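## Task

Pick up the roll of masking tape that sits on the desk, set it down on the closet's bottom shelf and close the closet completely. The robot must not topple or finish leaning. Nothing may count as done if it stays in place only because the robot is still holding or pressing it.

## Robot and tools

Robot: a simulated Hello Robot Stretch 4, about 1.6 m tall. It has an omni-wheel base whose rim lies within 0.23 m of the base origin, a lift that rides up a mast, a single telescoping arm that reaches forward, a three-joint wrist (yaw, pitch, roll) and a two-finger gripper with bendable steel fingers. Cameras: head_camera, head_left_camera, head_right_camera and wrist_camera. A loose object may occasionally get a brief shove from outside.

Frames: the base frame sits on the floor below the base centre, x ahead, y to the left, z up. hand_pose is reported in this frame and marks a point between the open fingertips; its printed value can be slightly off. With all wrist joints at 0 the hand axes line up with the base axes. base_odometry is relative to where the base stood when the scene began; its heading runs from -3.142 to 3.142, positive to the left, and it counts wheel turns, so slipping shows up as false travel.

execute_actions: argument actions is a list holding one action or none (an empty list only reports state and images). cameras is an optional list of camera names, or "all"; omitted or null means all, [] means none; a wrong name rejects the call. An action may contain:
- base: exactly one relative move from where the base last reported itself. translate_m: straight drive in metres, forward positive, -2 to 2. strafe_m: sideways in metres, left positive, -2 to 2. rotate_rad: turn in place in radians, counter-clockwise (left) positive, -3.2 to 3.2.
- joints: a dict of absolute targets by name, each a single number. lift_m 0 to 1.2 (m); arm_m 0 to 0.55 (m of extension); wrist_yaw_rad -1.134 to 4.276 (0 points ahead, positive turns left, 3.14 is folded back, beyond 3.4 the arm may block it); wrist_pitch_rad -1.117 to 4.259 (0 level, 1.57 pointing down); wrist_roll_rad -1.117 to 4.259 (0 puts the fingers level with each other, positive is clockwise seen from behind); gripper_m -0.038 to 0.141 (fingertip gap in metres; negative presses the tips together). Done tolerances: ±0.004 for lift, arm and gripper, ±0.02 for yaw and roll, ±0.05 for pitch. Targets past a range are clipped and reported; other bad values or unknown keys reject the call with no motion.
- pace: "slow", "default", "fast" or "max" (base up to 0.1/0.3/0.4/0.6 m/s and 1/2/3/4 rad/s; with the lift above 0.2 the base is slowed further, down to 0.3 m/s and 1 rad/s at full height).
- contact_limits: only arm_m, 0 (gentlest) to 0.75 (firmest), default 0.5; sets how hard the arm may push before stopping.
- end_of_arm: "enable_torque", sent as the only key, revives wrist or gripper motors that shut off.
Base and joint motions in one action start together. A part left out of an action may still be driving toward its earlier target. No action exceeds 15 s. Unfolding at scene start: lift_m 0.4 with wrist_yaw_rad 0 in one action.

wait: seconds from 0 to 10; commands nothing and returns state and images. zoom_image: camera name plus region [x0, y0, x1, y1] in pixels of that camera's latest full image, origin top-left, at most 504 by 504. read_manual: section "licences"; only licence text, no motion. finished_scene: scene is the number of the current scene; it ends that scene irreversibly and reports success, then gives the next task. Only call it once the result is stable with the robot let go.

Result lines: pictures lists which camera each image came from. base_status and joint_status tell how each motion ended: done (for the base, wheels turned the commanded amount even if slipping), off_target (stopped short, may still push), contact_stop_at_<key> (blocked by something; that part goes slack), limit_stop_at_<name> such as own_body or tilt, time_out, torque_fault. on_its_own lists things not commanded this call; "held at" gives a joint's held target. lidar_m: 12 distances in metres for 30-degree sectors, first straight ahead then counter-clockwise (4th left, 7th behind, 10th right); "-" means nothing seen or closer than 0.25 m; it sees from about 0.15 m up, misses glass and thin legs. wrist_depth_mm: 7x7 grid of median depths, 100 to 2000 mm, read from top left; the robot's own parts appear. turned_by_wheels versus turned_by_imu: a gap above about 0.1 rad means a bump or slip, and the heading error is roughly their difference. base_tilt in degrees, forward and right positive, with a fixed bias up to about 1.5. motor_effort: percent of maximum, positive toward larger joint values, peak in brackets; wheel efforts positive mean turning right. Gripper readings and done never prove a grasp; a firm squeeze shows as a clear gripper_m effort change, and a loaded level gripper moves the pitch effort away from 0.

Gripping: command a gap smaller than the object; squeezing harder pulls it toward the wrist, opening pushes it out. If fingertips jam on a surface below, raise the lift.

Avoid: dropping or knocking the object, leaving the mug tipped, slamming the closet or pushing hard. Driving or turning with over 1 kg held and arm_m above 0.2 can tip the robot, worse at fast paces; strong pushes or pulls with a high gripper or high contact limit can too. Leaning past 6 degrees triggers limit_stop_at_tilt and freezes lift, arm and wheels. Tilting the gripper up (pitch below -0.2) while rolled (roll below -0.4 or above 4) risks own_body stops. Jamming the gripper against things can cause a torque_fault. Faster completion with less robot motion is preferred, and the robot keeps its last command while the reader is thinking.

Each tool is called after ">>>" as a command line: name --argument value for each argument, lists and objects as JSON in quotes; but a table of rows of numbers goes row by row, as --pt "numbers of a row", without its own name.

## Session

>>> execute_actions --actions '[{"joints":{"lift_m":0.4,"wrist_yaw_rad":0}}]' --cameras '["head_left_camera","head_right_camera","head_camera"]'

Scene clock: 2.40 s.
base_odometry: x=+0.000 y=+0.000 heading=+0.000 (m, m, rad; odometry frame)
turned_by_wheels: +0.000 (rad since the last result)
turned_by_imu: +0.001 (rad since the last result)
base_tilt: forward=+0.3 right=-0.2 (deg)
lidar_m: 1.77 2.14 2.24 2.56 2.47 2.56 1.11 1.05 1.12 1.25 1.20 1.30
base_status: not commanded
joint_positions: lift_m=+0.400 arm_m=-0.003 wrist_yaw_rad=+0.000 wrist_pitch_rad=-0.012 wrist_roll_rad=+0.016 gripper_m=+0.057
joint_status: all done
motor_effort: lift_m=+22(24) arm_m=-1(1) wrist_yaw_rad=-1(8) wrist_pitch_rad=-6(7) wrist_roll_rad=-1(0) gripper_m=-2(4) wheel_0=+0(0) wheel_1=-1(0) wheel_2=+0(0) (%)
hand_pose: x=+0.4568 y=-0.0873 z=+0.5814 quat_wxyz=(+1.000, +0.008, -0.006, +0.000) (m; base frame)
wrist_depth_mm: 1756 1921 - - 1708 1255 1025 / 1708 1863 - - 1661 1255 1025 / 1708 1921 - - 1661 1255 1008 / 1708 1921 - - 1708 1255 1008 / 1756 1921 1983 - 1661 1255 1025 / 1708 1863 201 1983 193 1205 1008 / 1255 1205 1397 - 1397 1160 1008
pictures: head_camera, head_left_camera, head_right_camera
Images, in order (width x height): head_camera 420x560, head_left_camera 420x672, head_right_camera 420x672.

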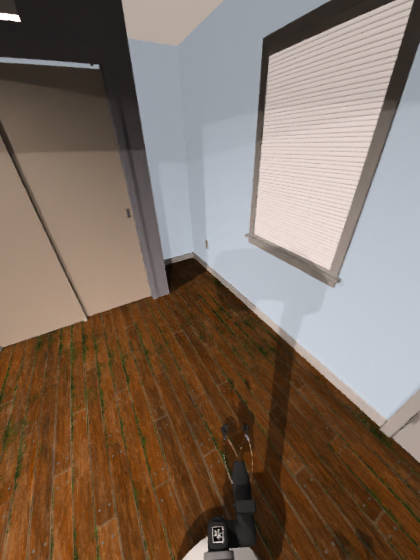

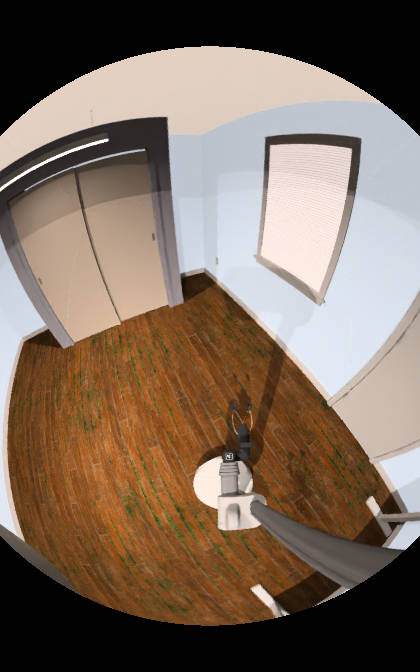

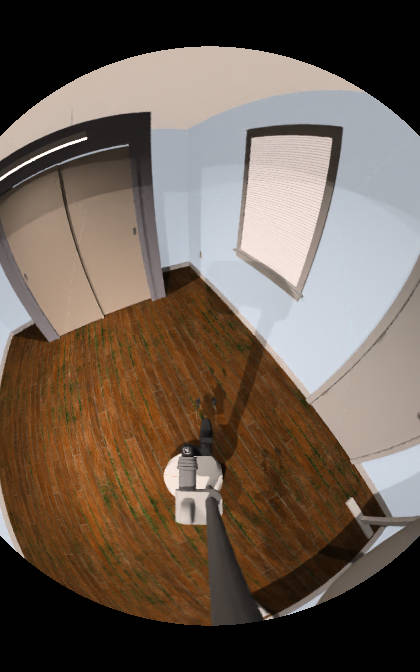

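>>> execute_actions --actions '[{"base":{"rotate_rad":0.6},"joints":{"lift_m":0.874,"gripper_m":0.0,"wrist_yaw_rad":-0.85}}]' --cameras '["head_camera"]'

Scene clock: 5.33 s.
base_odometry: x=+0.000 y=+0.000 heading=+0.600 (m, m, rad; odometry frame)
turned_by_wheels: +0.600 (rad since the last result)
turned_by_imu: +0.608 (rad since the last result)
base_tilt: forward=+0.3 right=-0.3 (deg)
lidar_m: 2.14 2.34 2.49 2.49 2.35 1.06 1.02 1.16 1.24 1.20 1.37 2.03
base_status: done
joint_positions: lift_m=+0.874 arm_m=-0.003 wrist_yaw_rad=-0.850 wrist_pitch_rad=-0.012 wrist_roll_rad=+0.016 gripper_m=+0.000
joint_status: all done
motor_effort: lift_m=+22(24) arm_m=-1(1) wrist_yaw_rad=-2(8) wrist_pitch_rad=-7(7) wrist_roll_rad=-1(1) gripper_m=-5(7) wheel_0=-2(8) wheel_1=-2(8) wheel_2=-2(9) (%)
hand_pose: x=+0.2931 y=-0.2744 z=+1.0554 quat_wxyz=(+0.911, +0.005, -0.009, -0.412) (m; base frame)
wrist_depth_mm: 1708 - - 1863 1464 1182 1008 / 1708 - - 1921 1464 1182 1025 / 1661 - - 1921 1464 1160 1008 / 1708 - - 1921 1430 1182 1008 / 1708 - - 1708 1430 1160 991 / 1756 - 183 191 184 1160 991 / 1756 1921 - - 1397 1138 1025
pictures: head_camera
Images, in order (width x height): head_camera 420x560.

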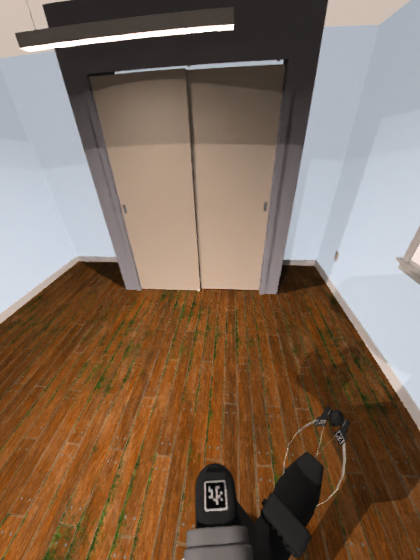

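>>> execute_actions --actions '[{"base":{"rotate_rad":-0.03},"joints":{"wrist_yaw_rad":0}}]' --cameras '[]'

>>> execute_actions --actions '[{"base":{"strafe_m":-0.36}}]' --cameras '[]'

>>> execute_actions --actions '[{"base":{"translate_m":1.2},"joints":{"arm_m":0.2}}]' --cameras '["head_camera","wrist_camera"]'

Scene clock: 6.60 s.
base_odometry: x=+0.000 y=+0.000 heading=+0.570 (m, m, rad; odometry frame)
turned_by_wheels: -0.029 (rad since the last result)
turned_by_imu: -0.029 (rad since the last result)
base_tilt: forward=+0.2 right=-0.2 (deg)
lidar_m: 2.16 2.29 2.52 2.47 2.42 1.06 1.04 1.14 1.24 1.20 1.34 1.97
base_status: done
joint_positions: lift_m=+0.874 arm_m=-0.003 wrist_yaw_rad=+0.000 wrist_pitch_rad=-0.012 wrist_roll_rad=+0.016 gripper_m=+0.000
joint_status: all done
motor_effort: lift_m=+23(22) arm_m=+0(1) wrist_yaw_rad=+1(5) wrist_pitch_rad=-6(7) wrist_roll_rad=-1(2) gripper_m=-5(5) wheel_0=+3(4) wheel_1=+2(4) wheel_2=+2(4) (%)
hand_pose: x=+0.4567 y=-0.0875 z=+1.0554 quat_wxyz=(+1.000, +0.008, -0.006, +0.000) (m; base frame)
wrist_depth_mm: - - - - 1921 - - / - - - - 1921 - - / - - - - 1983 - - / - - - - 1983 - - / - - - - 1983 - - / - - 183 192 184 - - / - - - - 1921 - -
pictures: none
No camera images: the call's "cameras" was empty. Leave "cameras" out to get every camera's image.

Scene clock: 9.13 s.
base_odometry: x=+0.194 y=-0.303 heading=+0.570 (m, m, rad; odometry frame)
turned_by_wheels: +0.000 (rad since the last result)
turned_by_imu: -0.001 (rad since the last result)
base_tilt: forward=+0.4 right=-0.4 (deg)
lidar_m: 2.08 2.26 2.89 2.84 2.46 1.10 1.08 1.08 0.87 0.84 0.93 1.37
base_status: done
joint_positions: lift_m=+0.874 arm_m=-0.003 wrist_yaw_rad=+0.000 wrist_pitch_rad=-0.012 wrist_roll_rad=+0.016 gripper_m=+0.000
joint_status: not commanded
motor_effort: lift_m=+23(22) arm_m=+0(0) wrist_yaw_rad=+0(2) wrist_pitch_rad=-7(7) wrist_roll_rad=-1(1) gripper_m=-5(4) wheel_0=+0(9) wheel_1=-1(8) wheel_2=+0(1) (%)
hand_pose: x=+0.4567 y=-0.0875 z=+1.0554 quat_wxyz=(+1.000, +0.008, -0.006, +0.000) (m; base frame)
wrist_depth_mm: - - 1983 1983 - - 1537 / - - - 1921 - - 1499 / - - - 1921 - - 1499 / - - - 1983 - - 1464 / - - - 1983 - - 1464 / - - 183 192 184 - 1464 / - - - - - 1921 1464
pictures: none
No camera images: the call's "cameras" was empty. Leave "cameras" out to get every camera's image.

Scene clock: 14.63 s.
base_odometry: x=+1.204 y=+0.345 heading=+0.570 (m, m, rad; odometry frame)
turned_by_wheels: +0.000 (rad since the last result)
turned_by_imu: +0.000 (rad since the last result)
base_tilt: forward=+0.3 right=-0.4 (deg)
lidar_m: 0.88 1.00 1.48 2.71 2.94 3.16 2.99 1.30 0.99 0.95 1.06 0.90
base_status: done
joint_positions: lift_m=+0.874 arm_m=+0.199 wrist_yaw_rad=+0.000 wrist_pitch_rad=-0.012 wrist_roll_rad=+0.016 gripper_m=+0.000
joint_status: all done
motor_effort: lift_m=+22(23) arm_m=+6(6) wrist_yaw_rad=-1(0) wrist_pitch_rad=-7(7) wrist_roll_rad=-1(1) gripper_m=-7(6) wheel_0=+2(7) wheel_1=+2(9) wheel_2=+1(11) (%)
hand_pose: x=+0.6583 y=-0.0874 z=+1.0555 quat_wxyz=(+1.000, +0.008, -0.006, +0.000) (m; base frame)
wrist_depth_mm: 597 580 559 544 525 445 445 / 597 574 564 549 530 452 445 / 597 580 564 549 530 452 449 / 597 585 569 549 535 455 445 / 603 585 569 544 530 452 449 / 603 591 184 192 184 459 449 / 609 591 569 - 477 455 455
pictures: head_camera, wrist_camera
Images, in order (width x height): head_camera 420x560, wrist_camera 616x392.

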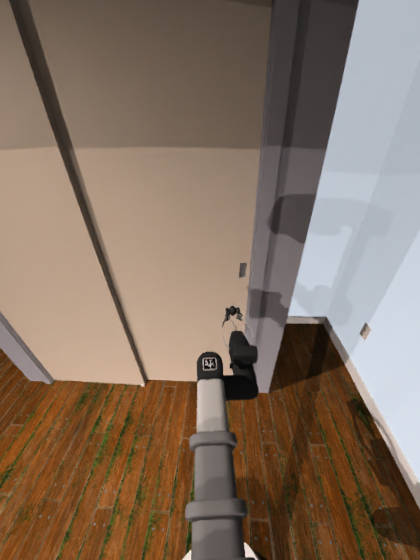

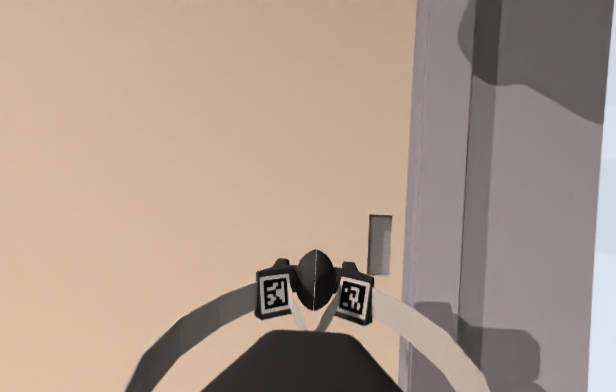

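>>> execute_actions --actions '[{"base":{"strafe_m":-0.12},"joints":{"lift_m":0.82,"arm_m":0.42}}]' --cameras '["wrist_camera"]'

Scene clock: 16.60 s.
base_odometry: x=+1.269 y=+0.244 heading=+0.570 (m, m, rad; odometry frame)
turned_by_wheels: +0.000 (rad since the last result)
turned_by_imu: +0.000 (rad since the last result)
base_tilt: forward=+0.3 right=-0.4 (deg)
lidar_m: 0.86 1.03 1.43 2.83 3.07 2.38 2.57 1.14 0.86 0.84 0.95 0.89
base_status: done
joint_positions: lift_m=+0.820 arm_m=+0.419 wrist_yaw_rad=+0.000 wrist_pitch_rad=-0.012 wrist_roll_rad=+0.016 gripper_m=+0.000
joint_status: all done
motor_effort: lift_m=+18(22) arm_m=+7(6) wrist_yaw_rad=-1(1) wrist_pitch_rad=-7(6) wrist_roll_rad=-1(1) gripper_m=-6(5) wheel_0=+0(9) wheel_1=-1(11) wheel_2=+0(0) (%)
hand_pose: x=+0.8782 y=-0.0874 z=+1.0018 quat_wxyz=(+1.000, +0.008, -0.006, +0.000) (m; base frame)
wrist_depth_mm: 340 329 322 310 229 235 229 / 342 330 320 310 229 235 229 / 342 330 322 312 229 236 230 / 345 334 324 314 231 236 231 / 347 334 324 235 232 237 231 / 347 336 183 192 184 238 233 / 349 336 325 - 233 237 233
pictures: wrist_camera
Images, in order (width x height): wrist_camera 616x392.

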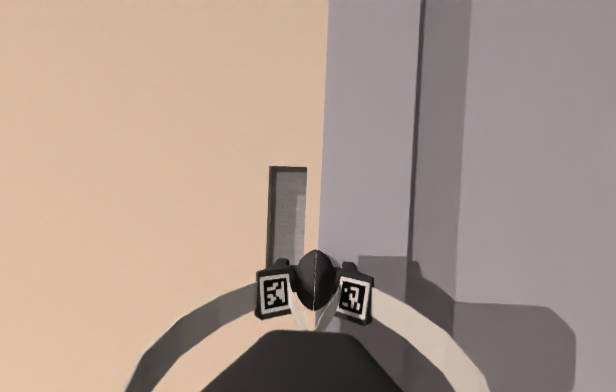

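>>> execute_actions --actions '[{"base":{"strafe_m":0.14},"joints":{"lift_m":0.83,"arm_m":0.3,"wrist_yaw_rad":-0.5}}]' --cameras '[]'

>>> execute_actions --actions '[{"base":{"translate_m":0.12},"joints":{"arm_m":0.36}}]' --cameras '["wrist_camera","head_camera"]'

Scene clock: 18.47 s.
base_odometry: x=+1.194 y=+0.362 heading=+0.570 (m, m, rad; odometry frame)
turned_by_wheels: +0.000 (rad since the last result)
turned_by_imu: +0.001 (rad since the last result)
base_tilt: forward=+0.2 right=-0.2 (deg)
lidar_m: 0.89 1.06 1.49 2.70 2.91 3.13 2.75 1.35 1.01 0.99 1.09 0.88
base_status: done
joint_positions: lift_m=+0.830 arm_m=+0.301 wrist_yaw_rad=-0.500 wrist_pitch_rad=-0.012 wrist_roll_rad=+0.016 gripper_m=+0.000
joint_status: all done
motor_effort: lift_m=+22(20) arm_m=-6(6) wrist_yaw_rad=+0(9) wrist_pitch_rad=-7(7) wrist_roll_rad=-1(1) gripper_m=-6(5) wheel_0=+0(10) wheel_1=+1(8) wheel_2=+0(0) (%)
hand_pose: x=+0.6833 y=-0.2150 z=+1.0114 quat_wxyz=(+0.969, +0.006, -0.008, -0.247) (m; base frame)
wrist_depth_mm: 407 439 466 452 504 1229 976 / 410 442 466 455 500 1255 976 / 410 442 469 459 1397 1229 976 / 415 445 469 462 1430 1229 960 / 415 449 473 439 1397 1205 960 / 418 449 184 192 184 1205 960 / 421 442 484 - 1397 1118 960
pictures: none
No camera images: the call's "cameras" was empty. Leave "cameras" out to get every camera's image.

Scene clock: 20.13 s.
base_odometry: x=+1.294 y=+0.426 heading=+0.571 (m, m, rad; odometry frame)
turned_by_wheels: +0.000 (rad since the last result)
turned_by_imu: +0.001 (rad since the last result)
base_tilt: forward=+0.3 right=-0.5 (deg)
lidar_m: 0.82 0.88 1.29 2.67 2.90 3.27 3.04 1.37 1.02 0.98 1.12 0.77
base_status: done
joint_positions: lift_m=+0.830 arm_m=+0.359 wrist_yaw_rad=-0.500 wrist_pitch_rad=-0.012 wrist_roll_rad=+0.016 gripper_m=+0.000
joint_status: all done
motor_effort: lift_m=+23(22) arm_m=+6(6) wrist_yaw_rad=-1(0) wrist_pitch_rad=-7(7) wrist_roll_rad=-1(1) gripper_m=-7(5) wheel_0=+1(7) wheel_1=+2(9) wheel_2=+0(10) (%)
hand_pose: x=+0.7411 y=-0.2150 z=+1.0114 quat_wxyz=(+0.969, +0.006, -0.008, -0.247) (m; base frame)
wrist_depth_mm: 259 279 303 282 291 324 1008 / 260 281 304 278 296 327 991 / 263 283 306 276 297 329 991 / 264 283 309 271 298 334 991 / 266 285 310 265 300 334 991 / 267 287 183 192 184 340 960 / 268 282 307 - 306 342 976
pictures: head_camera, wrist_camera
Images, in order (width x height): head_camera 420x560, wrist_camera 616x392.

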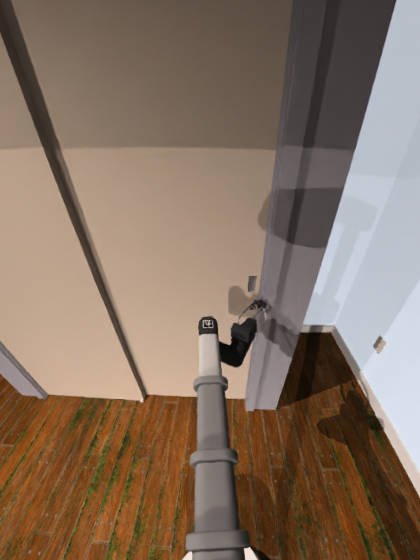

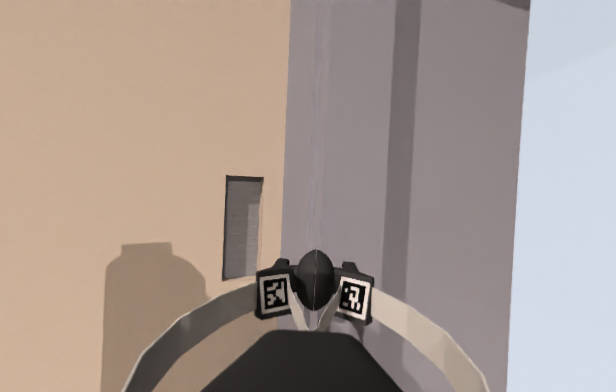

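>>> execute_actions --actions '[{"joints":{"arm_m":0.46,"lift_m":0.838}}]' --cameras '["wrist_camera"]'

Scene clock: 21.60 s.
torque_fault: wrist_yaw_rad switched itself off since the last result.
base_odometry: x=+1.295 y=+0.426 heading=+0.570 (m, m, rad; odometry frame)
turned_by_wheels: +0.000 (rad since the last result)
turned_by_imu: +0.041 (rad since the last result)
base_tilt: forward=+0.3 right=-0.4 (deg)
lidar_m: 0.82 0.94 1.36 2.69 2.95 3.25 2.73 1.33 1.04 0.99 1.15 0.78
base_status: not commanded
joint_positions: lift_m=+0.838 arm_m=+0.459 wrist_yaw_rad=-0.690 wrist_pitch_rad=-0.012 wrist_roll_rad=+0.016 gripper_m=+0.000
joint_status: all done
on_its_own: wrist_yaw_rad is off since a torque_fault, until you send "end_of_arm": "enable_torque" (your -0.500 is given up)
motor_effort: lift_m=+22(27) arm_m=+6(18) wrist_yaw_rad=+0(99) wrist_pitch_rad=-7(7) wrist_roll_rad=-1(2) gripper_m=-6(12) wheel_0=+0(18) wheel_1=+1(8) wheel_2=+0(11) (%)
hand_pose: x=+0.7967 y=-0.2510 z=+1.0195 quat_wxyz=(+0.941, +0.005, -0.008, -0.338) (m; base frame)
wrist_depth_mm: 195 214 240 264 225 276 891 / 195 216 242 264 226 278 904 / 196 217 243 266 227 283 904 / 198 219 245 273 229 285 904 / 199 220 246 256 229 290 891 / 200 221 183 192 184 291 917 / 201 216 243 - 228 294 904
pictures: wrist_camera
Images, in order (width x height): wrist_camera 616x392.

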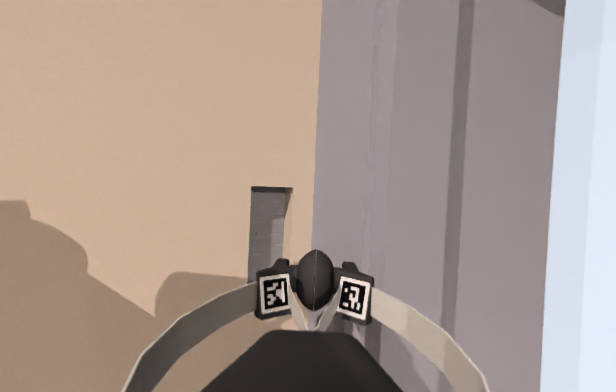

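>>> execute_actions --actions '[{"end_of_arm":"enable_torque"}]' --cameras '[]'

>>> execute_actions --actions '[{"joints":{"arm_m":0.25}}]' --cameras '[]'

>>> execute_actions --actions '[{"base":{"rotate_rad":-0.04},"joints":{"wrist_yaw_rad":0}}]' --cameras '["head_camera","wrist_camera"]'

>>> execute_actions --actions '[{"joints":{"arm_m":0.5},"contact_limits":{"arm_m":0.3},"pace":"slow"}]' --cameras '["wrist_camera"]'

Scene clock: 22.10 s.
base_odometry: x=+1.295 y=+0.426 heading=+0.570 (m, m, rad; odometry frame)
turned_by_wheels: +0.000 (rad since the last result)
turned_by_imu: +0.000 (rad since the last result)
base_tilt: forward=+0.1 right=-0.2 (deg)
lidar_m: 0.84 0.92 1.35 2.66 2.92 3.24 2.78 1.31 1.03 0.99 1.15 0.78
base_status: not commanded
joint_positions: lift_m=+0.838 arm_m=+0.459 wrist_yaw_rad=-0.690 wrist_pitch_rad=-0.012 wrist_roll_rad=+0.016 gripper_m=+0.000
joint_status: not commanded
end_of_arm: enable_torque: each motor that was off is on again
on_its_own: wrist_yaw_rad is held at -0.690, not at your -0.500, since a torque_fault
motor_effort: lift_m=+22(22) arm_m=+6(6) wrist_yaw_rad=+0(0) wrist_pitch_rad=-6(6) wrist_roll_rad=-1(1) gripper_m=-6(5) wheel_0=+0(0) wheel_1=+0(0) wheel_2=+1(0) (%)
hand_pose: x=+0.7967 y=-0.2510 z=+1.0195 quat_wxyz=(+0.941, +0.005, -0.008, -0.338) (m; base frame)
wrist_depth_mm: 195 215 241 264 224 276 891 / 196 216 242 265 226 278 904 / 197 217 244 266 227 283 904 / 198 220 246 272 229 285 904 / 200 220 246 256 229 291 917 / 201 221 183 193 184 291 917 / 202 216 244 - 229 296 917
pictures: none
No camera images: the call's "cameras" was empty. Leave "cameras" out to get every camera's image.

Scene clock: 23.83 s.
base_odometry: x=+1.295 y=+0.426 heading=+0.570 (m, m, rad; odometry frame)
turned_by_wheels: +0.000 (rad since the last result)
turned_by_imu: +0.001 (rad since the last result)
base_tilt: forward=+0.3 right=-0.3 (deg)
lidar_m: 0.83 0.94 1.36 2.67 2.92 3.25 2.78 1.33 1.02 1.01 1.14 0.79
base_status: not commanded
joint_positions: lift_m=+0.838 arm_m=+0.251 wrist_yaw_rad=-0.690 wrist_pitch_rad=-0.012 wrist_roll_rad=+0.016 gripper_m=+0.000
joint_status: all done
on_its_own: wrist_yaw_rad is held at -0.690, not at your -0.500, since a torque_fault
motor_effort: lift_m=+22(22) arm_m=-6(6) wrist_yaw_rad=+0(0) wrist_pitch_rad=-7(6) wrist_roll_rad=-1(1) gripper_m=-7(6) wheel_0=+0(0) wheel_1=+1(1) wheel_2=+0(0) (%)
hand_pose: x=+0.5889 y=-0.2510 z=+1.0195 quat_wxyz=(+0.941, +0.005, -0.008, -0.338) (m; base frame)
wrist_depth_mm: 364 402 404 439 1366 1138 917 / 364 402 402 442 1336 1138 931 / 366 404 399 442 1366 1138 917 / 368 407 399 449 1336 1118 917 / 370 407 402 433 1366 1138 917 / 373 413 183 192 184 1118 904 / 375 404 415 - 1366 1042 917
pictures: none
No camera images: the call's "cameras" was empty. Leave "cameras" out to get every camera's image.

Scene clock: 24.80 s.
base_odometry: x=+1.294 y=+0.426 heading=+0.531 (m, m, rad; odometry frame)
turned_by_wheels: -0.040 (rad since the last result)
turned_by_imu: -0.040 (rad since the last result)
base_tilt: forward=+0.2 right=-0.4 (deg)
lidar_m: 0.84 0.90 1.28 2.68 2.87 3.28 3.09 1.37 1.03 1.01 1.10 0.78
base_status: done
joint_positions: lift_m=+0.838 arm_m=+0.251 wrist_yaw_rad=+0.000 wrist_pitch_rad=-0.012 wrist_roll_rad=+0.016 gripper_m=+0.000
joint_status: all done
motor_effort: lift_m=+22(22) arm_m=-6(6) wrist_yaw_rad=+1(5) wrist_pitch_rad=-6(7) wrist_roll_rad=-1(1) gripper_m=-4(5) wheel_0=+3(5) wheel_1=+2(6) wheel_2=+2(8) (%)
hand_pose: x=+0.7104 y=-0.0875 z=+1.0195 quat_wxyz=(+1.000, +0.008, -0.006, +0.000) (m; base frame)
wrist_depth_mm: 418 407 394 382 373 359 281 / 421 407 394 384 370 362 281 / 418 407 394 384 375 364 282 / 424 413 397 384 375 357 285 / 424 413 399 384 377 351 286 / 427 413 183 192 184 343 286 / 430 410 404 - 377 300 286
pictures: head_camera, wrist_camera
Images, in order (width x height): head_camera 420x560, wrist_camera 616x392.

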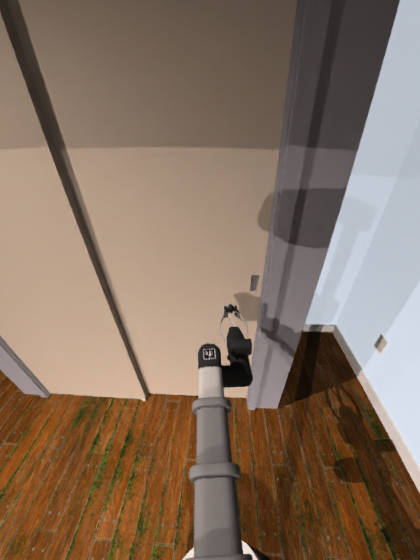

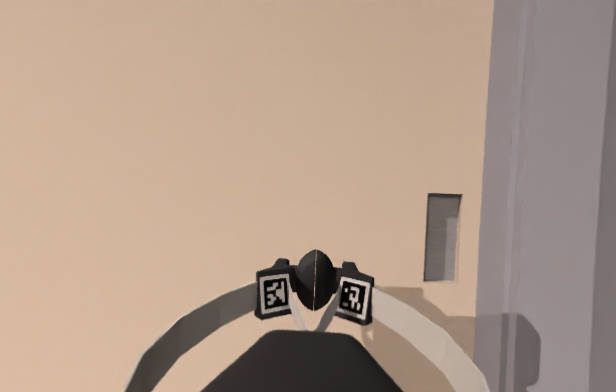

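Scene clock: 27.50 s.
base_odometry: x=+1.294 y=+0.426 heading=+0.530 (m, m, rad; odometry frame)
turned_by_wheels: -0.001 (rad since the last result)
turned_by_imu: +0.004 (rad since the last result)
base_tilt: forward=+0.3 right=-0.4 (deg)
lidar_m: 0.82 0.93 1.32 2.67 2.88 3.24 3.05 1.38 1.04 0.99 1.11 0.79
base_status: not commanded
joint_positions: lift_m=+0.838 arm_m=+0.404 wrist_yaw_rad=-0.008 wrist_pitch_rad=-0.012 wrist_roll_rad=+0.016 gripper_m=+0.000
joint_status: arm_m contact_stop (moved +0.153 of +0.249)
on_its_own: arm_m is slack since a contact_stop (your +0.500 is given up); wrist_yaw_rad is at rest, and its effort (+24) is outside its rest range (-13 to +13)
motor_effort: lift_m=+22(22) arm_m=+0(20) wrist_yaw_rad=+24(50) wrist_pitch_rad=-6(9) wrist_roll_rad=-1(1) gripper_m=-5(5) wheel_0=+1(5) wheel_1=+1(5) wheel_2=-7(11) (%)
contact_limits: arm_m 0.3
hand_pose: x=+0.8626 y=-0.0898 z=+1.0196 quat_wxyz=(+1.000, +0.008, -0.006, -0.004) (m; base frame)
wrist_depth_mm: 253 245 238 231 226 220 214 / 254 246 239 233 226 220 216 / 255 246 240 234 227 221 216 / 257 249 241 235 228 223 216 / 257 250 242 233 229 224 223 / 258 250 183 202 185 225 220 / 258 251 246 - 229 223 219
pictures: wrist_camera
Images, in order (width x height): wrist_camera 616x392.

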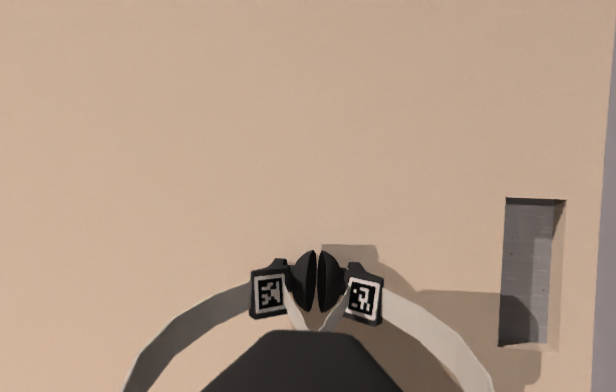

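>>> execute_actions --actions '[{"base":{"strafe_m":0.12},"joints":{"arm_m":0.415},"pace":"slow"}]' --cameras '["wrist_camera","head_camera"]'

Scene clock: 30.07 s.
base_odometry: x=+1.234 y=+0.530 heading=+0.530 (m, m, rad; odometry frame)
turned_by_wheels: +0.000 (rad since the last result)
turned_by_imu: +0.000 (rad since the last result)
base_tilt: forward=+0.3 right=-0.3 (deg)
lidar_m: 0.85 0.92 1.33 2.54 2.75 3.23 2.90 1.49 1.16 1.12 1.25 0.84
base_status: done
joint_positions: lift_m=+0.838 arm_m=+0.414 wrist_yaw_rad=-0.001 wrist_pitch_rad=-0.012 wrist_roll_rad=+0.016 gripper_m=+0.000
joint_status: all done
motor_effort: lift_m=+22(22) arm_m=+8(17) wrist_yaw_rad=+3(67) wrist_pitch_rad=-6(6) wrist_roll_rad=-1(1) gripper_m=-6(5) wheel_0=-2(13) wheel_1=+1(7) wheel_2=-5(15) (%)
hand_pose: x=+0.8728 y=-0.0878 z=+1.0196 quat_wxyz=(+1.000, +0.008, -0.006, -0.001) (m; base frame)
wrist_depth_mm: 256 249 241 234 228 220 216 / 258 250 242 236 228 221 216 / 259 251 243 235 229 223 217 / 260 252 244 236 229 224 218 / 262 253 245 235 229 226 224 / 262 254 182 202 185 228 224 / 264 255 248 - 231 224 220
pictures: head_camera, wrist_camera
Images, in order (width x height): head_camera 420x560, wrist_camera 616x392.

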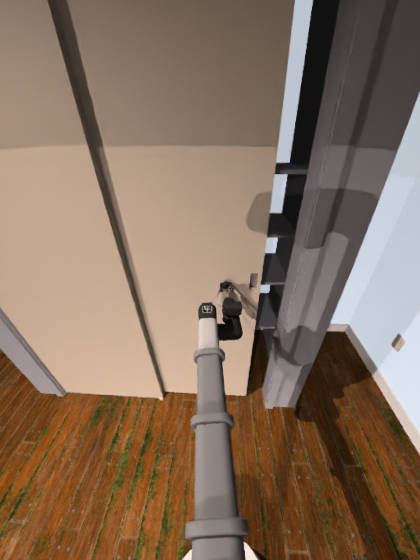

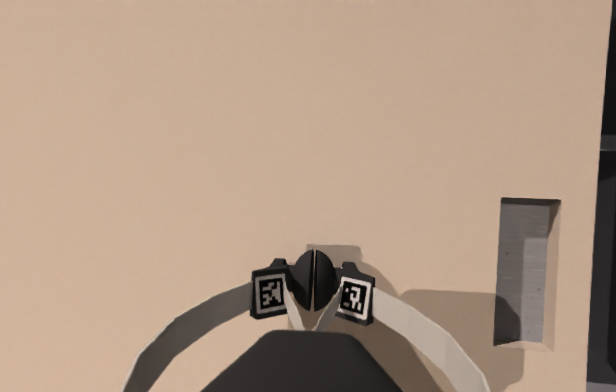

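>>> execute_actions --actions '[{"base":{"strafe_m":0.25},"joints":{"arm_m":0.44},"pace":"slow"}]' --cameras '["wrist_camera","head_camera"]'

Scene clock: 33.77 s.
base_odometry: x=+1.108 y=+0.745 heading=+0.529 (m, m, rad; odometry frame)
turned_by_wheels: +0.000 (rad since the last result)
turned_by_imu: -0.043 (rad since the last result)
base_tilt: forward=+0.4 right=-0.3 (deg)
lidar_m: 0.86 0.86 1.25 2.33 2.48 3.22 3.20 1.91 1.40 1.36 1.48 0.86
base_status: done
joint_positions: lift_m=+0.838 arm_m=+0.415 wrist_yaw_rad=+0.000 wrist_pitch_rad=-0.012 wrist_roll_rad=+0.016 gripper_m=+0.000
joint_status: arm_m contact_stop (moved +0.001 of +0.026)
on_its_own: arm_m is slack since a contact_stop (your +0.440 is given up)
motor_effort: lift_m=+20(22) arm_m=+0(20) wrist_yaw_rad=+1(82) wrist_pitch_rad=-5(34) wrist_roll_rad=-1(1) gripper_m=-6(6) wheel_0=-3(16) wheel_1=+2(12) wheel_2=-3(18) (%)
hand_pose: x=+0.8739 y=-0.0875 z=+1.0197 quat_wxyz=(+1.000, +0.008, -0.006, +0.000) (m; base frame)
wrist_depth_mm: 257 251 247 242 237 232 229 / 257 253 248 242 238 233 229 / 258 254 248 244 238 234 229 / 259 255 250 244 240 236 232 / 262 255 250 244 240 236 233 / 262 256 183 193 184 236 234 / 263 258 253 - 242 237 235
pictures: head_camera, wrist_camera
Images, in order (width x height): head_camera 420x560, wrist_camera 616x392.

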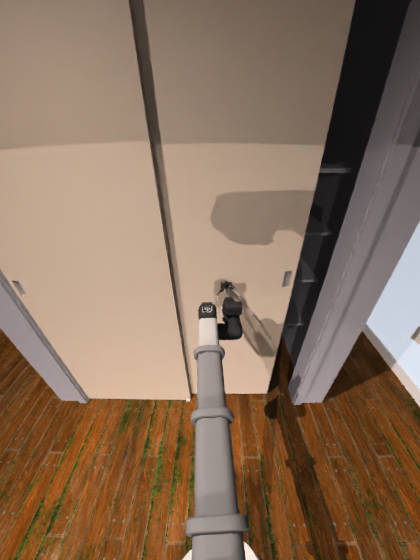

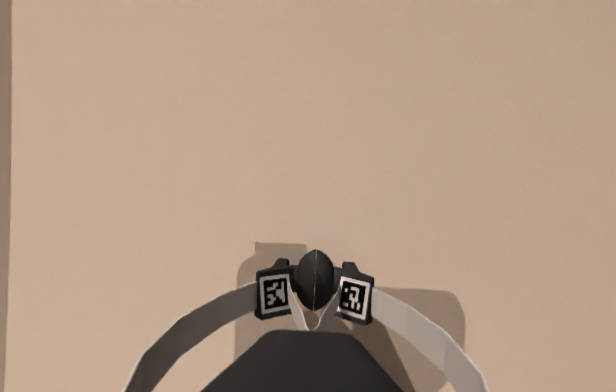

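>>> execute_actions --actions '[{"base":{"strafe_m":-0.4},"joints":{"arm_m":0.3}}]' --cameras '["wrist_camera","head_camera"]'

Scene clock: 36.53 s.
base_odometry: x=+1.309 y=+0.400 heading=+0.529 (m, m, rad; odometry frame)
turned_by_wheels: +0.000 (rad since the last result)
turned_by_imu: +0.001 (rad since the last result)
base_tilt: forward=+0.5 right=-0.3 (deg)
lidar_m: 0.76 0.89 1.25 2.72 2.86 3.25 2.76 1.36 0.98 0.96 1.04 0.77
base_status: done
joint_positions: lift_m=+0.838 arm_m=+0.301 wrist_yaw_rad=+0.000 wrist_pitch_rad=-0.012 wrist_roll_rad=+0.016 gripper_m=+0.000
joint_status: all done
motor_effort: lift_m=+20(20) arm_m=-6(6) wrist_yaw_rad=+0(2) wrist_pitch_rad=-7(7) wrist_roll_rad=-1(1) gripper_m=-5(6) wheel_0=+1(10) wheel_1=-1(11) wheel_2=+0(3) (%)
hand_pose: x=+0.7605 y=-0.0874 z=+1.0196 quat_wxyz=(+1.000, +0.008, -0.006, +0.000) (m; base frame)
wrist_depth_mm: 351 347 340 854 788 244 253 / 355 347 342 1042 976 245 254 / 357 349 343 931 597 246 255 / 357 351 357 1025 1008 248 256 / 359 351 362 1042 991 249 257 / 362 353 183 192 184 249 258 / 359 355 347 - 325 250 258
pictures: head_camera, wrist_camera
Images, in order (width x height): head_camera 420x560, wrist_camera 616x392.

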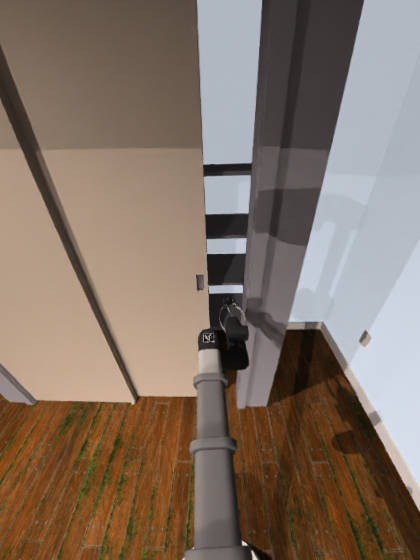

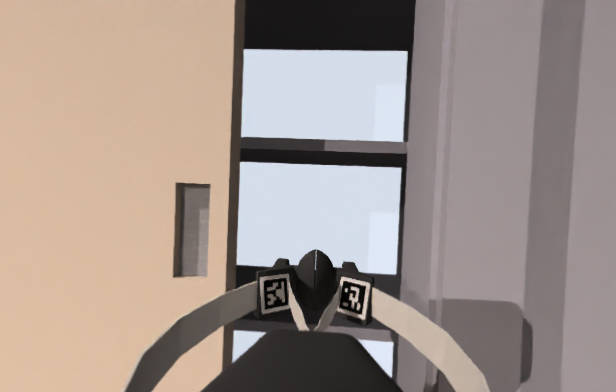

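>>> execute_actions --actions '[{"base":{"strafe_m":0.03},"joints":{"arm_m":0.49}}]' --cameras '["wrist_camera"]'

>>> execute_actions --actions '[{"base":{"strafe_m":0.3},"joints":{"arm_m":0.53},"pace":"slow"}]' --cameras '["wrist_camera","head_camera"]'

Scene clock: 38.30 s.
base_odometry: x=+1.294 y=+0.426 heading=+0.529 (m, m, rad; odometry frame)
turned_by_wheels: +0.000 (rad since the last result)
turned_by_imu: +0.001 (rad since the last result)
base_tilt: forward=+0.4 right=-0.4 (deg)
lidar_m: 0.81 0.90 1.24 2.68 2.87 3.27 2.85 1.42 1.02 1.00 1.09 0.78
base_status: done
joint_positions: lift_m=+0.838 arm_m=+0.489 wrist_yaw_rad=+0.000 wrist_pitch_rad=-0.012 wrist_roll_rad=+0.016 gripper_m=+0.000
joint_status: all done
motor_effort: lift_m=+20(21) arm_m=+6(6) wrist_yaw_rad=-1(0) wrist_pitch_rad=-7(6) wrist_roll_rad=-1(1) gripper_m=-5(6) wheel_0=+1(9) wheel_1=+0(7) wheel_2=+0(0) (%)
hand_pose: x=+0.9483 y=-0.0874 z=+1.0196 quat_wxyz=(+1.000, +0.008, -0.006, +0.000) (m; base frame)
wrist_depth_mm: 154 151 177 820 809 554 373 / 155 151 180 831 820 549 368 / 155 152 184 488 559 452 362 / 156 166 854 831 820 525 276 / 158 167 854 831 820 517 273 / 158 167 166 193 184 512 272 / 158 164 165 - 488 433 185
pictures: wrist_camera
Images, in order (width x height): wrist_camera 616x392.

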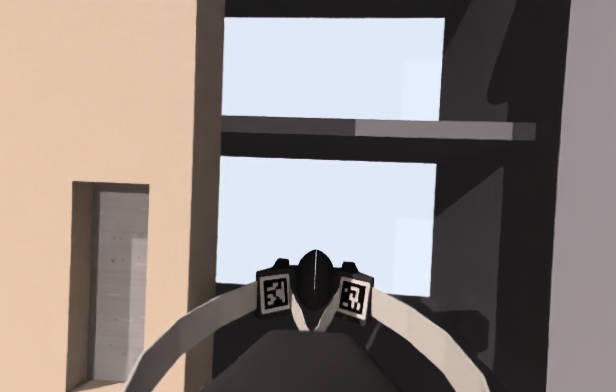

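Scene clock: 42.43 s.
base_odometry: x=+1.143 y=+0.685 heading=+0.529 (m, m, rad; odometry frame)
turned_by_wheels: +0.000 (rad since the last result)
turned_by_imu: +0.000 (rad since the last result)
base_tilt: forward=+0.3 right=-0.4 (deg)
lidar_m: 0.87 0.89 1.24 2.38 2.53 3.26 3.22 1.80 1.36 1.29 1.40 0.91
base_status: done
joint_positions: lift_m=+0.838 arm_m=+0.529 wrist_yaw_rad=+0.000 wrist_pitch_rad=-0.012 wrist_roll_rad=+0.016 gripper_m=+0.000
joint_status: all done
motor_effort: lift_m=+20(20) arm_m=+6(10) wrist_yaw_rad=+0(23) wrist_pitch_rad=-7(7) wrist_roll_rad=-1(1) gripper_m=-6(7) wheel_0=-2(15) wheel_1=+2(9) wheel_2=-4(8) (%)
hand_pose: x=+0.9883 y=-0.0875 z=+1.0196 quat_wxyz=(+1.000, +0.008, -0.006, +0.000) (m; base frame)
wrist_depth_mm: 131 151 820 798 788 768 759 / 132 151 820 809 778 768 759 / 132 153 508 469 433 410 488 / 133 155 831 809 788 778 759 / 146 157 831 809 798 788 768 / 134 158 183 193 184 741 741 / 134 143 466 - 480 469 517
pictures: head_camera, wrist_camera
Images, in order (width x height): head_camera 420x560, wrist_camera 616x392.

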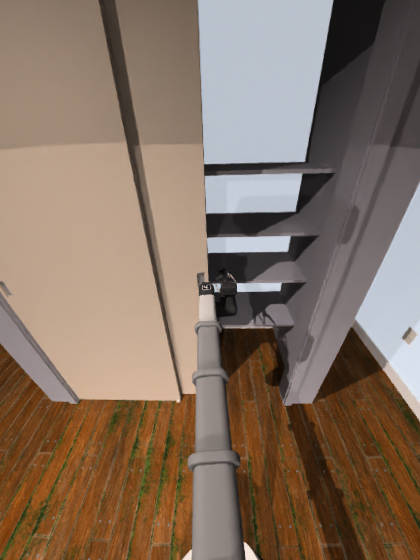

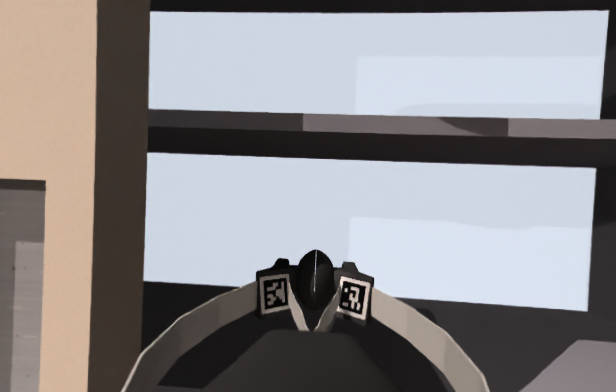

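>>> execute_actions --actions '[{"base":{"strafe_m":0.1},"pace":"slow"}]' --cameras '["head_camera"]'

>>> execute_actions --actions '[{"base":{"strafe_m":-0.03},"joints":{"arm_m":0.0}}]' --cameras '["head_camera"]'

>>> execute_actions --actions '[{"base":{"rotate_rad":3.1},"joints":{"gripper_m":0.12}}]' --cameras '["head_camera"]'

Scene clock: 44.77 s.
base_odometry: x=+1.093 y=+0.771 heading=+0.529 (m, m, rad; odometry frame)
turned_by_wheels: +0.000 (rad since the last result)
turned_by_imu: +0.000 (rad since the last result)
base_tilt: forward=+0.4 right=-0.2 (deg)
lidar_m: 0.84 0.88 1.25 2.29 2.43 3.26 3.20 1.91 1.42 1.39 1.12 0.96
base_status: done
joint_positions: lift_m=+0.838 arm_m=+0.529 wrist_yaw_rad=+0.000 wrist_pitch_rad=-0.012 wrist_roll_rad=+0.016 gripper_m=+0.000
joint_status: not commanded
motor_effort: lift_m=+20(20) arm_m=+6(6) wrist_yaw_rad=+1(26) wrist_pitch_rad=-7(6) wrist_roll_rad=-1(1) gripper_m=-6(9) wheel_0=-3(17) wheel_1=+3(7) wheel_2=-3(9) (%)
hand_pose: x=+0.9883 y=-0.0875 z=+1.0196 quat_wxyz=(+1.000, +0.008, -0.006, +0.000) (m; base frame)
wrist_depth_mm: 164 842 809 798 788 778 768 / 165 842 820 798 788 768 768 / 166 564 508 466 433 512 488 / 167 842 831 820 798 778 778 / 169 854 831 809 798 788 768 / 171 654 183 191 184 741 768 / 173 430 462 - 484 473 521
pictures: head_camera
Images, in order (width x height): head_camera 420x560.

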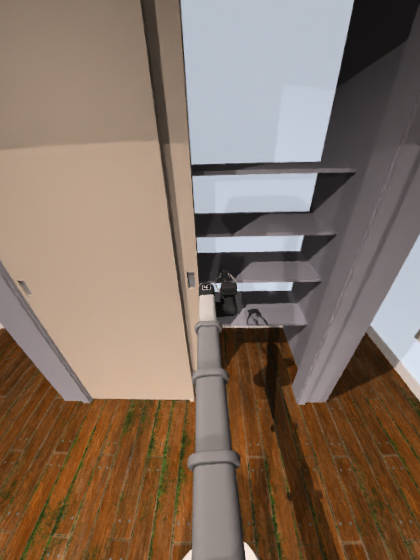

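Scene clock: 47.37 s.
base_odometry: x=+1.108 y=+0.745 heading=+0.529 (m, m, rad; odometry frame)
turned_by_wheels: +0.000 (rad since the last result)
turned_by_imu: +0.001 (rad since the last result)
base_tilt: forward=+0.2 right=-0.4 (deg)
lidar_m: 0.85 0.88 1.26 2.32 2.44 3.27 3.18 1.90 1.42 1.34 1.47 0.97
base_status: done
joint_positions: lift_m=+0.838 arm_m=+0.001 wrist_yaw_rad=+0.000 wrist_pitch_rad=-0.012 wrist_roll_rad=+0.016 gripper_m=+0.000
joint_status: all done
motor_effort: lift_m=+20(21) arm_m=-7(7) wrist_yaw_rad=+0(0) wrist_pitch_rad=-7(7) wrist_roll_rad=-1(1) gripper_m=-6(4) wheel_0=-3(9) wheel_1=+0(9) wheel_2=-1(2) (%)
hand_pose: x=+0.4605 y=-0.0874 z=+1.0196 quat_wxyz=(+1.000, +0.008, -0.006, +0.000) (m; base frame)
wrist_depth_mm: 647 634 668 1336 1281 1281 878 / 647 640 676 1336 1281 1229 904 / 654 640 676 1308 1308 1281 891 / 647 640 691 1366 1308 1308 878 / 654 640 683 1281 1308 1229 878 / 654 647 183 192 184 1255 878 / 668 647 691 - 1308 1160 854
pictures: head_camera
Images, in order (width x height): head_camera 420x560.

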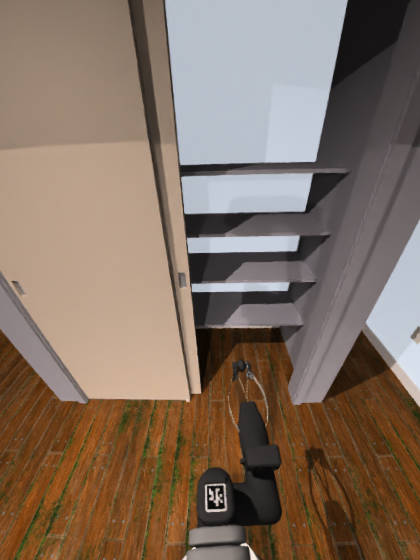

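Scene clock: 50.20 s.
base_odometry: x=+1.108 y=+0.745 heading=-2.655 (m, m, rad; odometry frame)
turned_by_wheels: +3.100 (rad since the last result)
turned_by_imu: +3.139 (rad since the last result)
base_tilt: forward=+0.2 right=-0.3 (deg)
lidar_m: 2.36 1.92 1.41 1.35 1.48 0.94 0.86 0.87 1.25 2.31 2.45 3.27
base_status: done
joint_positions: lift_m=+0.838 arm_m=+0.001 wrist_yaw_rad=+0.000 wrist_pitch_rad=-0.012 wrist_roll_rad=+0.016 gripper_m=+0.120
joint_status: all done
motor_effort: lift_m=+20(20) arm_m=-6(7) wrist_yaw_rad=-1(1) wrist_pitch_rad=-7(7) wrist_roll_rad=-1(1) gripper_m=+0(4) wheel_0=-1(8) wheel_1=-1(8) wheel_2=-1(11) (%)
hand_pose: x=+0.4605 y=-0.0874 z=+1.0196 quat_wxyz=(+1.000, +0.008, -0.006, +0.000) (m; base frame)
wrist_depth_mm: 1983 - - - - - - / 1863 - - - - - - / 1983 - - - - - - / 1983 - - - - - - / 1983 - - - - - - / - - - - - - - / 1983 - - - - - -
pictures: head_camera
Images, in order (width x height): head_camera 420x560.

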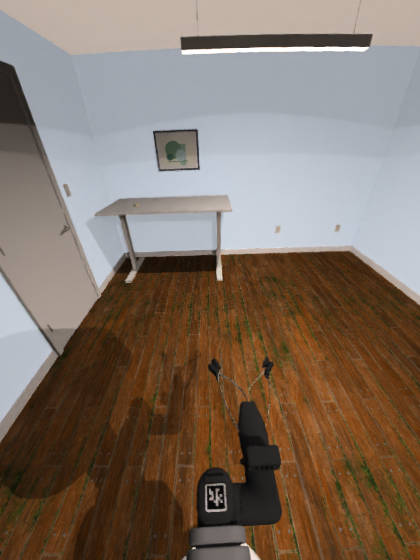

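>>> execute_actions --actions '[{"base":{"translate_m":1.5}}]' --cameras '[]'

>>> execute_actions --actions '[{"base":{"strafe_m":0.6}}]' --cameras '["head_camera","wrist_camera"]'

Scene clock: 56.80 s.
base_odometry: x=-0.218 y=+0.044 heading=-2.655 (m, m, rad; odometry frame)
turned_by_wheels: +0.000 (rad since the last result)
turned_by_imu: +0.000 (rad since the last result)
base_tilt: forward=+0.4 right=-0.3 (deg)
lidar_m: 0.83 0.90 1.33 1.33 1.44 1.97 2.35 2.46 2.45 2.37 2.33 0.88
base_status: done
joint_positions: lift_m=+0.838 arm_m=+0.001 wrist_yaw_rad=+0.000 wrist_pitch_rad=-0.012 wrist_roll_rad=+0.016 gripper_m=+0.120
joint_status: not commanded
motor_effort: lift_m=+21(20) arm_m=-6(6) wrist_yaw_rad=+0(0) wrist_pitch_rad=-8(8) wrist_roll_rad=-1(1) gripper_m=-1(2) wheel_0=+1(5) wheel_1=+1(5) wheel_2=+0(10) (%)
hand_pose: x=+0.4605 y=-0.0874 z=+1.0196 quat_wxyz=(+1.000, +0.008, -0.006, +0.000) (m; base frame)
wrist_depth_mm: 1537 1537 1464 1499 1499 1464 1430 / 1576 1499 1464 1464 1464 1464 1397 / 1537 1537 1499 1499 1464 1464 1430 / 1576 1499 1537 1537 1499 1464 1397 / 820 842 741 798 842 1464 1464 / 1618 1576 1499 1537 991 1499 1464 / 1576 1537 1537 - 1499 1464 1430
pictures: none
No camera images: the call's "cameras" was empty. Leave "cameras" out to get every camera's image.

Scene clock: 60.13 s.
base_odometry: x=+0.063 y=-0.487 heading=-2.655 (m, m, rad; odometry frame)
turned_by_wheels: +0.000 (rad since the last result)
turned_by_imu: +0.002 (rad since the last result)
base_tilt: forward=+0.2 right=-0.3 (deg)
lidar_m: 0.88 0.94 0.76 0.72 0.81 1.08 2.29 2.50 3.08 2.97 1.25 0.93
base_status: done
joint_positions: lift_m=+0.838 arm_m=+0.001 wrist_yaw_rad=+0.000 wrist_pitch_rad=-0.012 wrist_roll_rad=+0.016 gripper_m=+0.120
joint_status: not commanded
motor_effort: lift_m=+20(20) arm_m=-6(6) wrist_yaw_rad=+0(1) wrist_pitch_rad=-7(7) wrist_roll_rad=-1(1) gripper_m=-2(1) wheel_0=-1(11) wheel_1=+0(13) wheel_2=+0(1) (%)
hand_pose: x=+0.4605 y=-0.0874 z=+1.0196 quat_wxyz=(+1.000, +0.008, -0.006, +0.000) (m; base frame)
wrist_depth_mm: 1138 1537 1537 1499 1464 1464 1464 / 1138 1576 1499 1499 1464 1464 1430 / 1138 1537 1499 1499 1464 1499 1464 / 1160 1537 1537 1499 1499 1464 1499 / 1098 842 759 820 831 750 809 / 1182 1078 1537 1499 1499 1499 1430 / 1182 1576 1537 - 1499 1499 1464
pictures: head_camera, wrist_camera
Images, in order (width x height): head_camera 420x560, wrist_camera 616x392.

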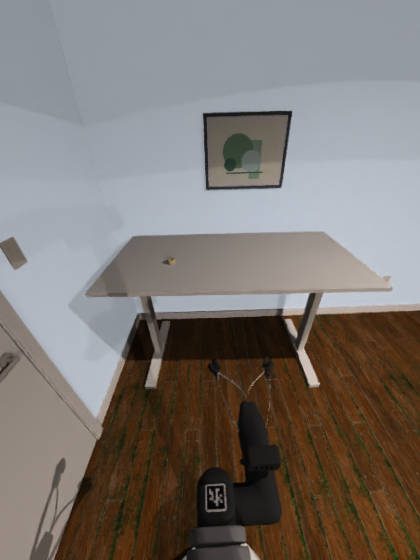

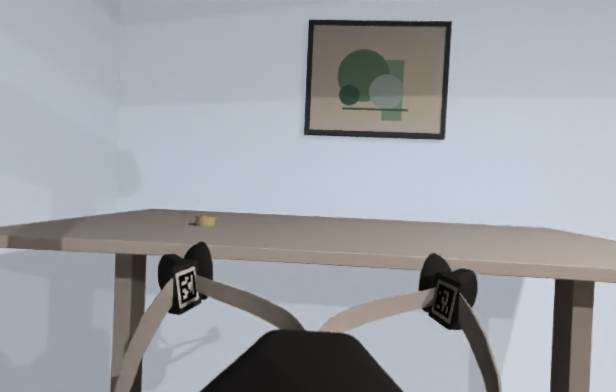

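>>> execute_actions --actions '[{"base":{"strafe_m":0.33},"joints":{"lift_m":0.95,"wrist_pitch_rad":0.5}}]' --cameras '[]'

>>> execute_actions --actions '[{"base":{"translate_m":0.4},"joints":{"arm_m":0.3}}]' --cameras '["head_camera","wrist_camera"]'

Scene clock: 62.73 s.
base_odometry: x=+0.217 y=-0.778 heading=-2.655 (m, m, rad; odometry frame)
turned_by_wheels: +0.000 (rad since the last result)
turned_by_imu: +0.002 (rad since the last result)
base_tilt: forward=+0.3 right=-0.2 (deg)
lidar_m: 0.89 0.58 0.43 0.38 0.44 0.67 2.02 2.56 3.42 3.28 1.26 0.93
base_status: done
joint_positions: lift_m=+0.950 arm_m=+0.001 wrist_yaw_rad=+0.000 wrist_pitch_rad=+0.502 wrist_roll_rad=+0.016 gripper_m=+0.120
joint_status: all done
motor_effort: lift_m=+22(23) arm_m=-6(6) wrist_yaw_rad=+0(1) wrist_pitch_rad=-5(4) wrist_roll_rad=-1(1) gripper_m=-1(1) wheel_0=-1(10) wheel_1=+0(10) wheel_2=+0(1) (%)
hand_pose: x=+0.4249 y=-0.0874 z=+0.9893 quat_wxyz=(+0.969, +0.008, +0.248, -0.002) (m; base frame)
wrist_depth_mm: 691 991 1366 1336 1336 1336 1308 / 699 904 759 768 768 788 798 / 707 1025 1537 1618 1576 1537 1499 / 715 1042 1537 1708 1708 1661 1661 / 723 1042 1537 1808 1808 1808 1756 / 732 946 1397 1537 1397 1430 1464 / 691 1025 1308 - 1308 1308 1308
pictures: none
No camera images: the call's "cameras" was empty. Leave "cameras" out to get every camera's image.

Scene clock: 65.57 s.
base_odometry: x=-0.137 y=-0.966 heading=-2.655 (m, m, rad; odometry frame)
turned_by_wheels: +0.000 (rad since the last result)
turned_by_imu: +0.001 (rad since the last result)
base_tilt: forward=+0.2 right=-0.2 (deg)
lidar_m: 0.47 0.53 0.39 0.36 0.43 0.59 1.88 2.96 3.40 3.31 0.72 0.53
base_status: done
joint_positions: lift_m=+0.950 arm_m=+0.299 wrist_yaw_rad=+0.000 wrist_pitch_rad=+0.502 wrist_roll_rad=+0.016 gripper_m=+0.120
joint_status: all done
motor_effort: lift_m=+21(22) arm_m=+6(6) wrist_yaw_rad=-1(1) wrist_pitch_rad=-6(6) wrist_roll_rad=-2(1) gripper_m=-1(1) wheel_0=+3(7) wheel_1=+2(3) wheel_2=+1(8) (%)
hand_pose: x=+0.7227 y=-0.0874 z=+0.9893 quat_wxyz=(+0.969, +0.008, +0.248, -0.002) (m; base frame)
wrist_depth_mm: 676 750 723 715 699 707 691 / 676 788 750 759 741 741 732 / 597 488 492 500 500 512 517 / 364 366 368 373 375 382 382 / 291 293 296 297 298 300 306 / 243 236 231 245 232 235 253 / 210 204 217 - 213 213 216
pictures: head_camera, wrist_camera
Images, in order (width x height): head_camera 420x560, wrist_camera 616x392.

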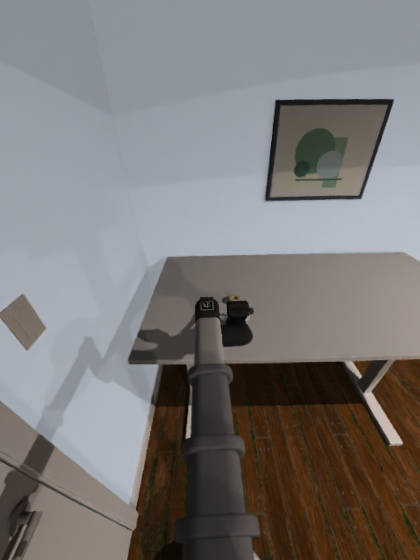

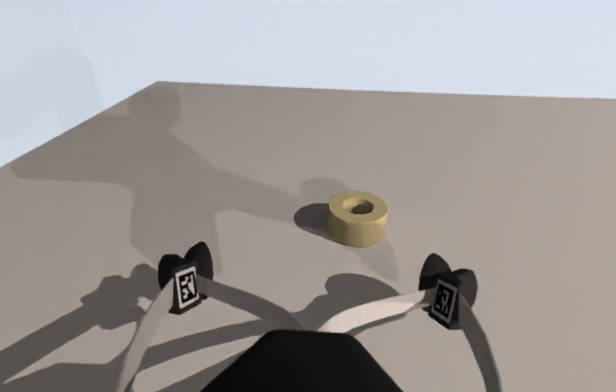

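>>> execute_actions --actions '[{"base":{"strafe_m":-0.04},"joints":{"arm_m":0.41,"lift_m":0.925}}]' --cameras '["wrist_camera"]'

Scene clock: 67.00 s.
base_odometry: x=-0.155 y=-0.930 heading=-2.654 (m, m, rad; odometry frame)
turned_by_wheels: +0.001 (rad since the last result)
turned_by_imu: +0.001 (rad since the last result)
base_tilt: forward=+0.3 right=-0.4 (deg)
lidar_m: 0.47 0.53 0.42 0.41 0.45 0.67 1.92 2.94 3.39 3.27 0.72 0.51
base_status: done
joint_positions: lift_m=+0.926 arm_m=+0.408 wrist_yaw_rad=-0.003 wrist_pitch_rad=+0.492 wrist_roll_rad=+0.016 gripper_m=+0.120
joint_status: all done
motor_effort: lift_m=+10(23) arm_m=+10(10) wrist_yaw_rad=+8(9) wrist_pitch_rad=+23(23) wrist_roll_rad=-1(1) gripper_m=-2(3) wheel_0=+5(11) wheel_1=+2(9) wheel_2=+0(1) (%)
hand_pose: x=+0.8332 y=-0.0882 z=+0.9677 quat_wxyz=(+0.970, +0.008, +0.244, -0.003) (m; base frame)
wrist_depth_mm: 647 634 627 615 609 603 597 / 683 668 661 647 654 647 634 / 452 462 466 477 477 484 488 / 336 340 343 347 351 353 359 / 268 271 273 274 277 279 282 / 224 217 211 195 213 216 232 / 191 192 198 - 196 192 198
pictures: wrist_camera
Images, in order (width x height): wrist_camera 616x392.

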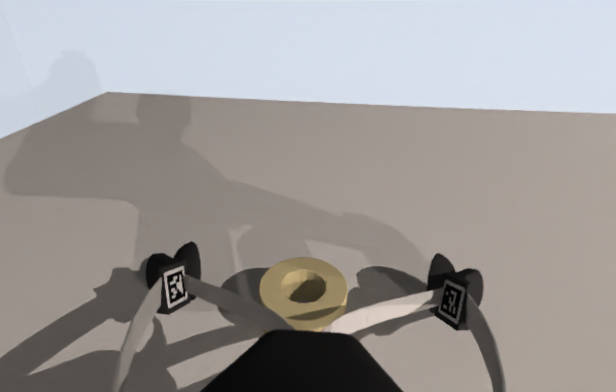

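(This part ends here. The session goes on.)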